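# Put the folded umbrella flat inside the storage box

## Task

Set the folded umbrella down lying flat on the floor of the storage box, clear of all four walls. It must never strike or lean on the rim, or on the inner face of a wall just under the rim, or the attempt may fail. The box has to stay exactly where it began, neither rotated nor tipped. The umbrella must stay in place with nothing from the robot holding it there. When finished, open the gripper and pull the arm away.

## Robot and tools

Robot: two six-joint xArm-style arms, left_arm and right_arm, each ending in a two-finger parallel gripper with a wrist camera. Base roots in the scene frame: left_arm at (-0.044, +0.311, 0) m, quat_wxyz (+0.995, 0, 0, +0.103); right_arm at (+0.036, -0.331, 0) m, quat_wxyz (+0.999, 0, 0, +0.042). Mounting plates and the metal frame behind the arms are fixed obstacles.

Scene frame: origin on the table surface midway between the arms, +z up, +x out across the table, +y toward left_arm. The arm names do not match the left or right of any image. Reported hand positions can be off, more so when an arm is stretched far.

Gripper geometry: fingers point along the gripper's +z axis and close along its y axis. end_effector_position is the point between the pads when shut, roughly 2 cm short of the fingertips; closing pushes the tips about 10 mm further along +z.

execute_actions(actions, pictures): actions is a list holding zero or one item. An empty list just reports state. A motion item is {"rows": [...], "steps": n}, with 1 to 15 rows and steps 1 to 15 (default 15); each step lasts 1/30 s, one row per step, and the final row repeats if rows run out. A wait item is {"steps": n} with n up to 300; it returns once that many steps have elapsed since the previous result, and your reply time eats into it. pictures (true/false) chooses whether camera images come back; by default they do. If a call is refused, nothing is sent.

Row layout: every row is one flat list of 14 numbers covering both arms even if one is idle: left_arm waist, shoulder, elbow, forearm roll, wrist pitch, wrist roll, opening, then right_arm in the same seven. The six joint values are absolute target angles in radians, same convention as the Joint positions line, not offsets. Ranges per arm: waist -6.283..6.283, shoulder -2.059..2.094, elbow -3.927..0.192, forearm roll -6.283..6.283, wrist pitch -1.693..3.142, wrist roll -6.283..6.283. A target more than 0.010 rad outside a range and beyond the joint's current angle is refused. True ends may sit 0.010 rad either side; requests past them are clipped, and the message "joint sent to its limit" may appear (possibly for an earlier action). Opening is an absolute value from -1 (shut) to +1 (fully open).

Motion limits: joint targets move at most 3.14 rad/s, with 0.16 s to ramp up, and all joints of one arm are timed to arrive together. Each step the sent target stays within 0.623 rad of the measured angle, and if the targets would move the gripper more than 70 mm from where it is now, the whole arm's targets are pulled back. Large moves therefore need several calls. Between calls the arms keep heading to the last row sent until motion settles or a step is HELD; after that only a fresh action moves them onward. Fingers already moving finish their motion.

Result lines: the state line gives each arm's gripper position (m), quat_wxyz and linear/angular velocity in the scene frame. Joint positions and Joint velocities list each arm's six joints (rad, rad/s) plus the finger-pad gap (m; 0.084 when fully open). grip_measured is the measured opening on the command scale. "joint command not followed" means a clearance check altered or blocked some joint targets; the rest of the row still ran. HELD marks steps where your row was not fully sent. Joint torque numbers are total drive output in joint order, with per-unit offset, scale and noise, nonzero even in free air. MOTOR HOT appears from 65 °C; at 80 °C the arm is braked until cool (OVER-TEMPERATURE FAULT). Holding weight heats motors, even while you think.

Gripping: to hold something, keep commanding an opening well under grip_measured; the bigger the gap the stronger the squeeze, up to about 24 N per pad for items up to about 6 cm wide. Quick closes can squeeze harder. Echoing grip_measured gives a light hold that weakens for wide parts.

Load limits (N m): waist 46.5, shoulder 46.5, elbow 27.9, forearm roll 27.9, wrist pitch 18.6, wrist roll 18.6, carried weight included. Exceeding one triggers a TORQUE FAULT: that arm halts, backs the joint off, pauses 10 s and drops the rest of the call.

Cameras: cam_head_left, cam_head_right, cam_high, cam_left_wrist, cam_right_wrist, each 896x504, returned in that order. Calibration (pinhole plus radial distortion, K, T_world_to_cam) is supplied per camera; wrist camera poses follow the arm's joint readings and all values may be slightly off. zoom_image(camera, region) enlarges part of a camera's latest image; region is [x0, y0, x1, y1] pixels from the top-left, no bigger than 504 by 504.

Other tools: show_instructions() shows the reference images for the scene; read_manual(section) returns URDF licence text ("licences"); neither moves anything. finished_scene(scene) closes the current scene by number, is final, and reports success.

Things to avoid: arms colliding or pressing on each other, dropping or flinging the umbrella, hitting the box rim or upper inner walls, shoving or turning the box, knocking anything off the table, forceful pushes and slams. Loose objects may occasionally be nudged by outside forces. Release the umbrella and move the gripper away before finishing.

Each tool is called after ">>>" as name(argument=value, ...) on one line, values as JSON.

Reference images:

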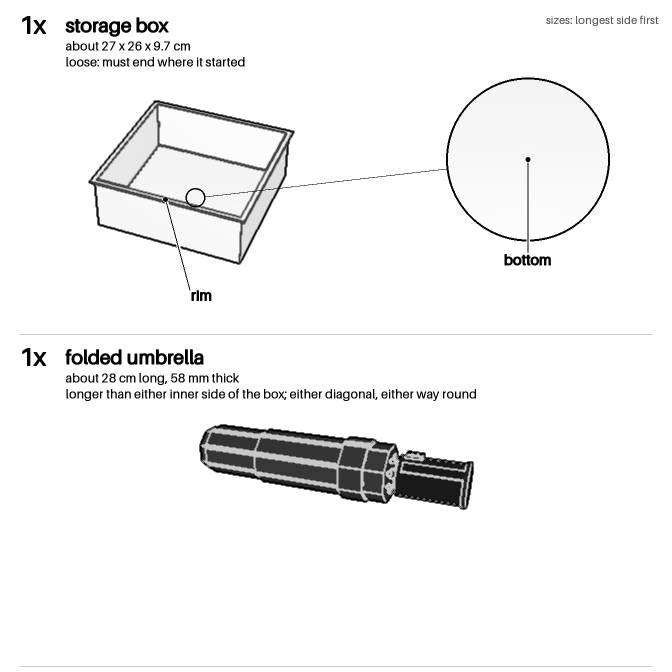

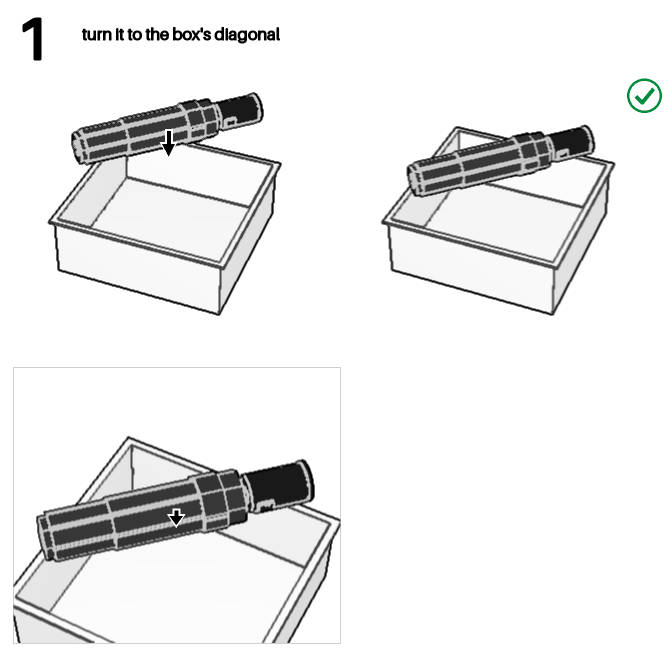

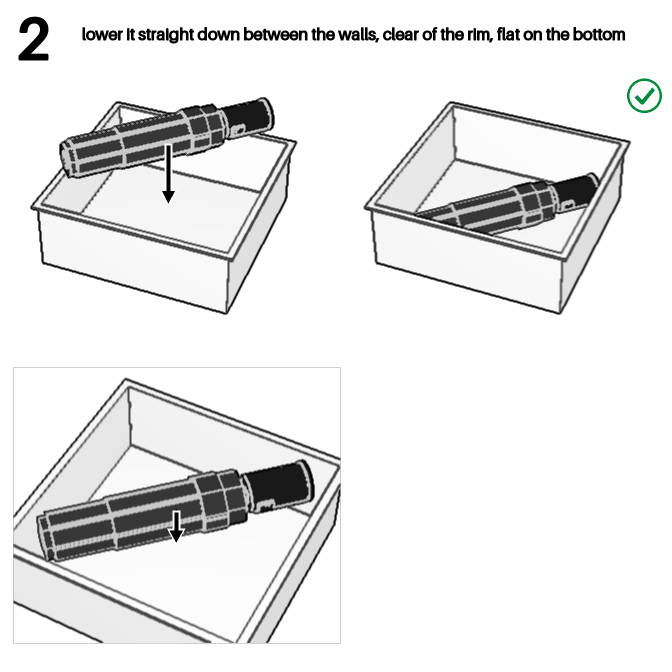

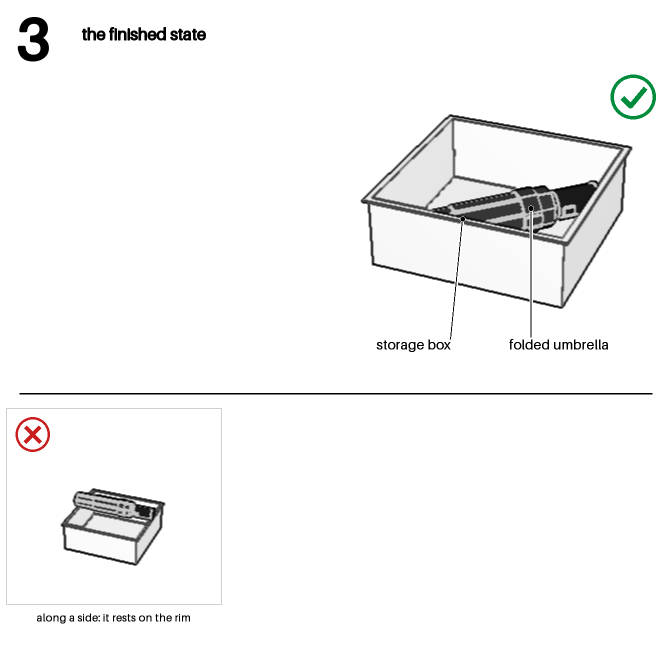

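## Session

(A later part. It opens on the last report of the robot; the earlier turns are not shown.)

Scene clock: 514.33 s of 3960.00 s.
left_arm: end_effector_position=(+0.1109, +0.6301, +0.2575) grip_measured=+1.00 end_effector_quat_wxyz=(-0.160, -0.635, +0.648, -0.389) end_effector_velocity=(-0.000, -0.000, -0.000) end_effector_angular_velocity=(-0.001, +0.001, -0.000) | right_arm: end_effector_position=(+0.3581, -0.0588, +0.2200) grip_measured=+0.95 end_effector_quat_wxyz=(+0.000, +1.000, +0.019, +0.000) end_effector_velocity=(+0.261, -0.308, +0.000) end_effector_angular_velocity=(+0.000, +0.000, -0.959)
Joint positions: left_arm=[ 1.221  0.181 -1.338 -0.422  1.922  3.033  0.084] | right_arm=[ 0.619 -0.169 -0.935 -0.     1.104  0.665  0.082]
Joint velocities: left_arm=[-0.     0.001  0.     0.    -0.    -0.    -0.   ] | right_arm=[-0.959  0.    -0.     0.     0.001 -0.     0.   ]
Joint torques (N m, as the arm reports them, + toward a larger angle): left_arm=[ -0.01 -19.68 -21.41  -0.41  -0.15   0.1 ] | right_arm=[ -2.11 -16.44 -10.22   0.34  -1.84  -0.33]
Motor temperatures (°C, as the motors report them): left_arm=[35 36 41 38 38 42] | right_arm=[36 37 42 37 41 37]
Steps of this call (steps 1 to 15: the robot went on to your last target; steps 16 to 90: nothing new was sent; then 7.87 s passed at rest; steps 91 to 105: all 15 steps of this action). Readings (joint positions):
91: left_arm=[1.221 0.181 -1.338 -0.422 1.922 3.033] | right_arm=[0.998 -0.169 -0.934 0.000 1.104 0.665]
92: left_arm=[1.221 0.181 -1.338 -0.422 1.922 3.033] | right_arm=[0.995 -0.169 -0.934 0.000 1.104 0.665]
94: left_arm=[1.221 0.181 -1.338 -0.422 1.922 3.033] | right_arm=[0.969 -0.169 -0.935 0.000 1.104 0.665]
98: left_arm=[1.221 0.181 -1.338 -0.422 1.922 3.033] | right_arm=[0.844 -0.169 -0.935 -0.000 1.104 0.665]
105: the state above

>>> execute_actions(actions=[{"steps":18}], pictures=true)

Scene clock: 516.23 s of 3960.00 s.
left_arm: end_effector_position=(+0.1109, +0.6301, +0.2575) grip_measured=+1.00 end_effector_quat_wxyz=(-0.160, -0.635, +0.648, -0.389) end_effector_velocity=(-0.000, -0.001, -0.001) end_effector_angular_velocity=(-0.003, +0.001, -0.001) | right_arm: end_effector_position=(+0.4411, -0.2134, +0.2200) grip_measured=+0.95 end_effector_quat_wxyz=(+0.000, +0.982, -0.189, +0.000) end_effector_velocity=(+0.001, +0.000, +0.000) end_effector_angular_velocity=(+0.001, -0.002, +0.000)
Joint positions: left_arm=[ 1.221  0.181 -1.338 -0.422  1.922  3.033  0.084] | right_arm=[ 0.2   -0.169 -0.934  0.     1.104  0.665  0.082]
Joint velocities: left_arm=[-0.     0.001  0.001  0.001  0.001  0.    -0.   ] | right_arm=[-0.     0.     0.    -0.    -0.002 -0.     0.   ]
Joint torques (N m, as the arm reports them, + toward a larger angle): left_arm=[  0.   -19.27 -21.32  -0.34  -0.1   -0.07] | right_arm=[ -2.36 -16.14 -10.36   0.32  -1.89  -0.27]
Motor temperatures (°C, as the motors report them): left_arm=[35 36 41 38 38 42] | right_arm=[36 37 42 37 41 37]
Steps of this call (steps 1 to 30: the robot went on to your last target; steps 31 to 57: nothing new was sent). Readings (joint positions):
1: left_arm=[1.221 0.181 -1.338 -0.422 1.922 3.033] | right_arm=[0.587 -0.169 -0.935 -0.000 1.104 0.665]
2: left_arm=[1.221 0.181 -1.338 -0.422 1.922 3.033] | right_arm=[0.556 -0.169 -0.935 -0.000 1.104 0.665]
4: left_arm=[1.221 0.181 -1.338 -0.422 1.922 3.033] | right_arm=[0.492 -0.169 -0.935 -0.000 1.104 0.665]
8: left_arm=[1.221 0.181 -1.338 -0.422 1.922 3.033] | right_arm=[0.364 -0.169 -0.935 -0.000 1.104 0.665]
57: the state above
All arms were judged still, so your last target was given up. Only a new action makes them travel on or press farther. Fingers that are still opening or closing keep moving.
camera_calibration (this result's frames):
cam_left_wrist: T_world_to_cam=[[-0.944501, -0.114362, -0.307958, 0.287497], [0.146058, 0.693504, -0.705492, -0.203579], [0.294252, -0.711318, -0.638312, 0.7108], [0, 0, 0, 1]] pos_world=[0.0921214, 0.679667, 0.398626]
cam_right_wrist: T_world_to_cam=[[-0.362026, -0.932141, 0.00706964, -0.00770939], [-0.932165, 0.361997, -0.00508224, 0.560115], [0.00217818, -0.00842998, -0.999962, 0.345629], [0, 0, 0, 1]] pos_world=[0.518576, -0.207032, 0.348517]

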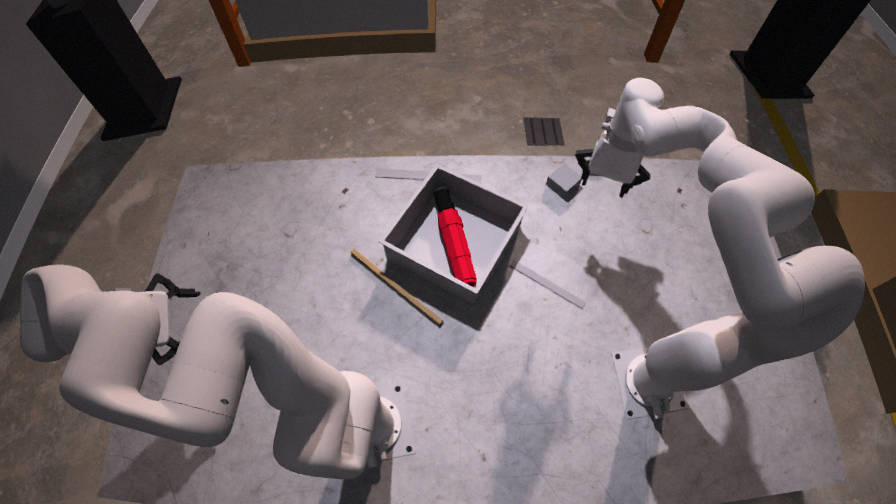

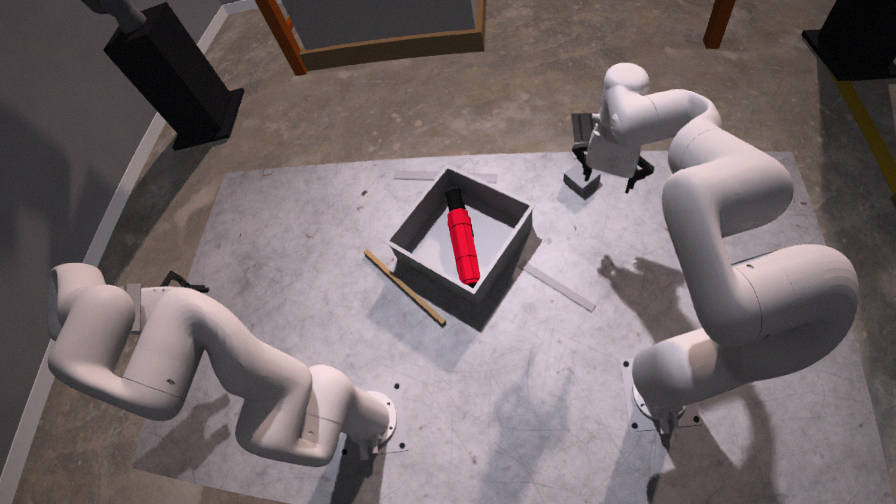

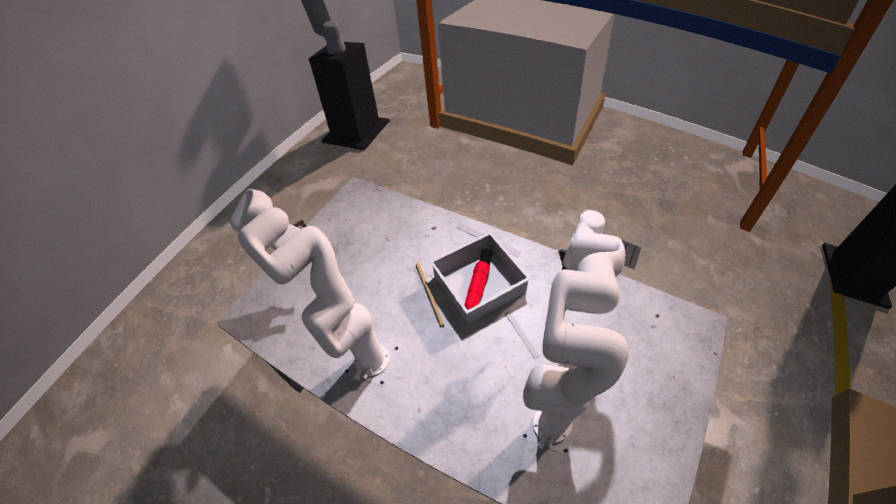

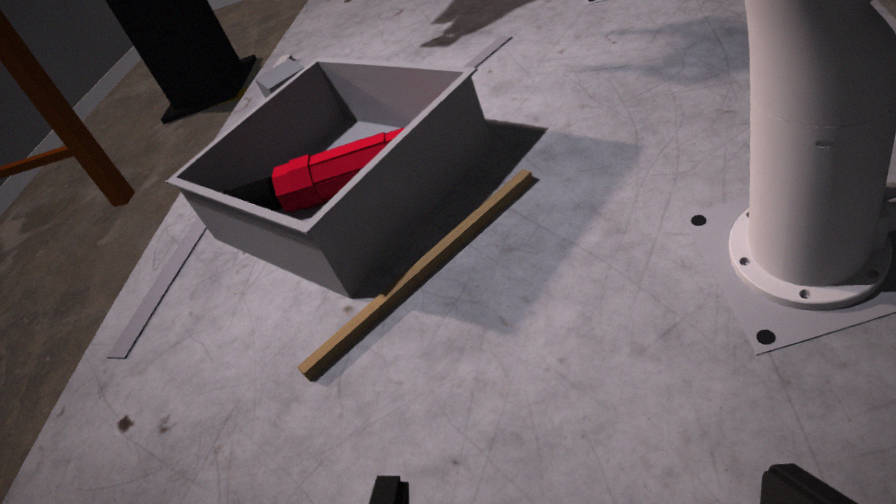

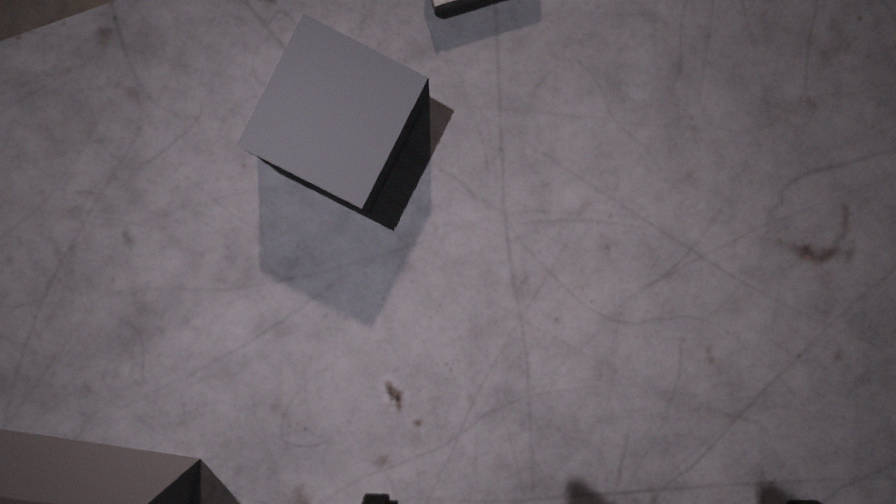

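>>> finished_scene(scene=1)

The scene is finished: the task was done.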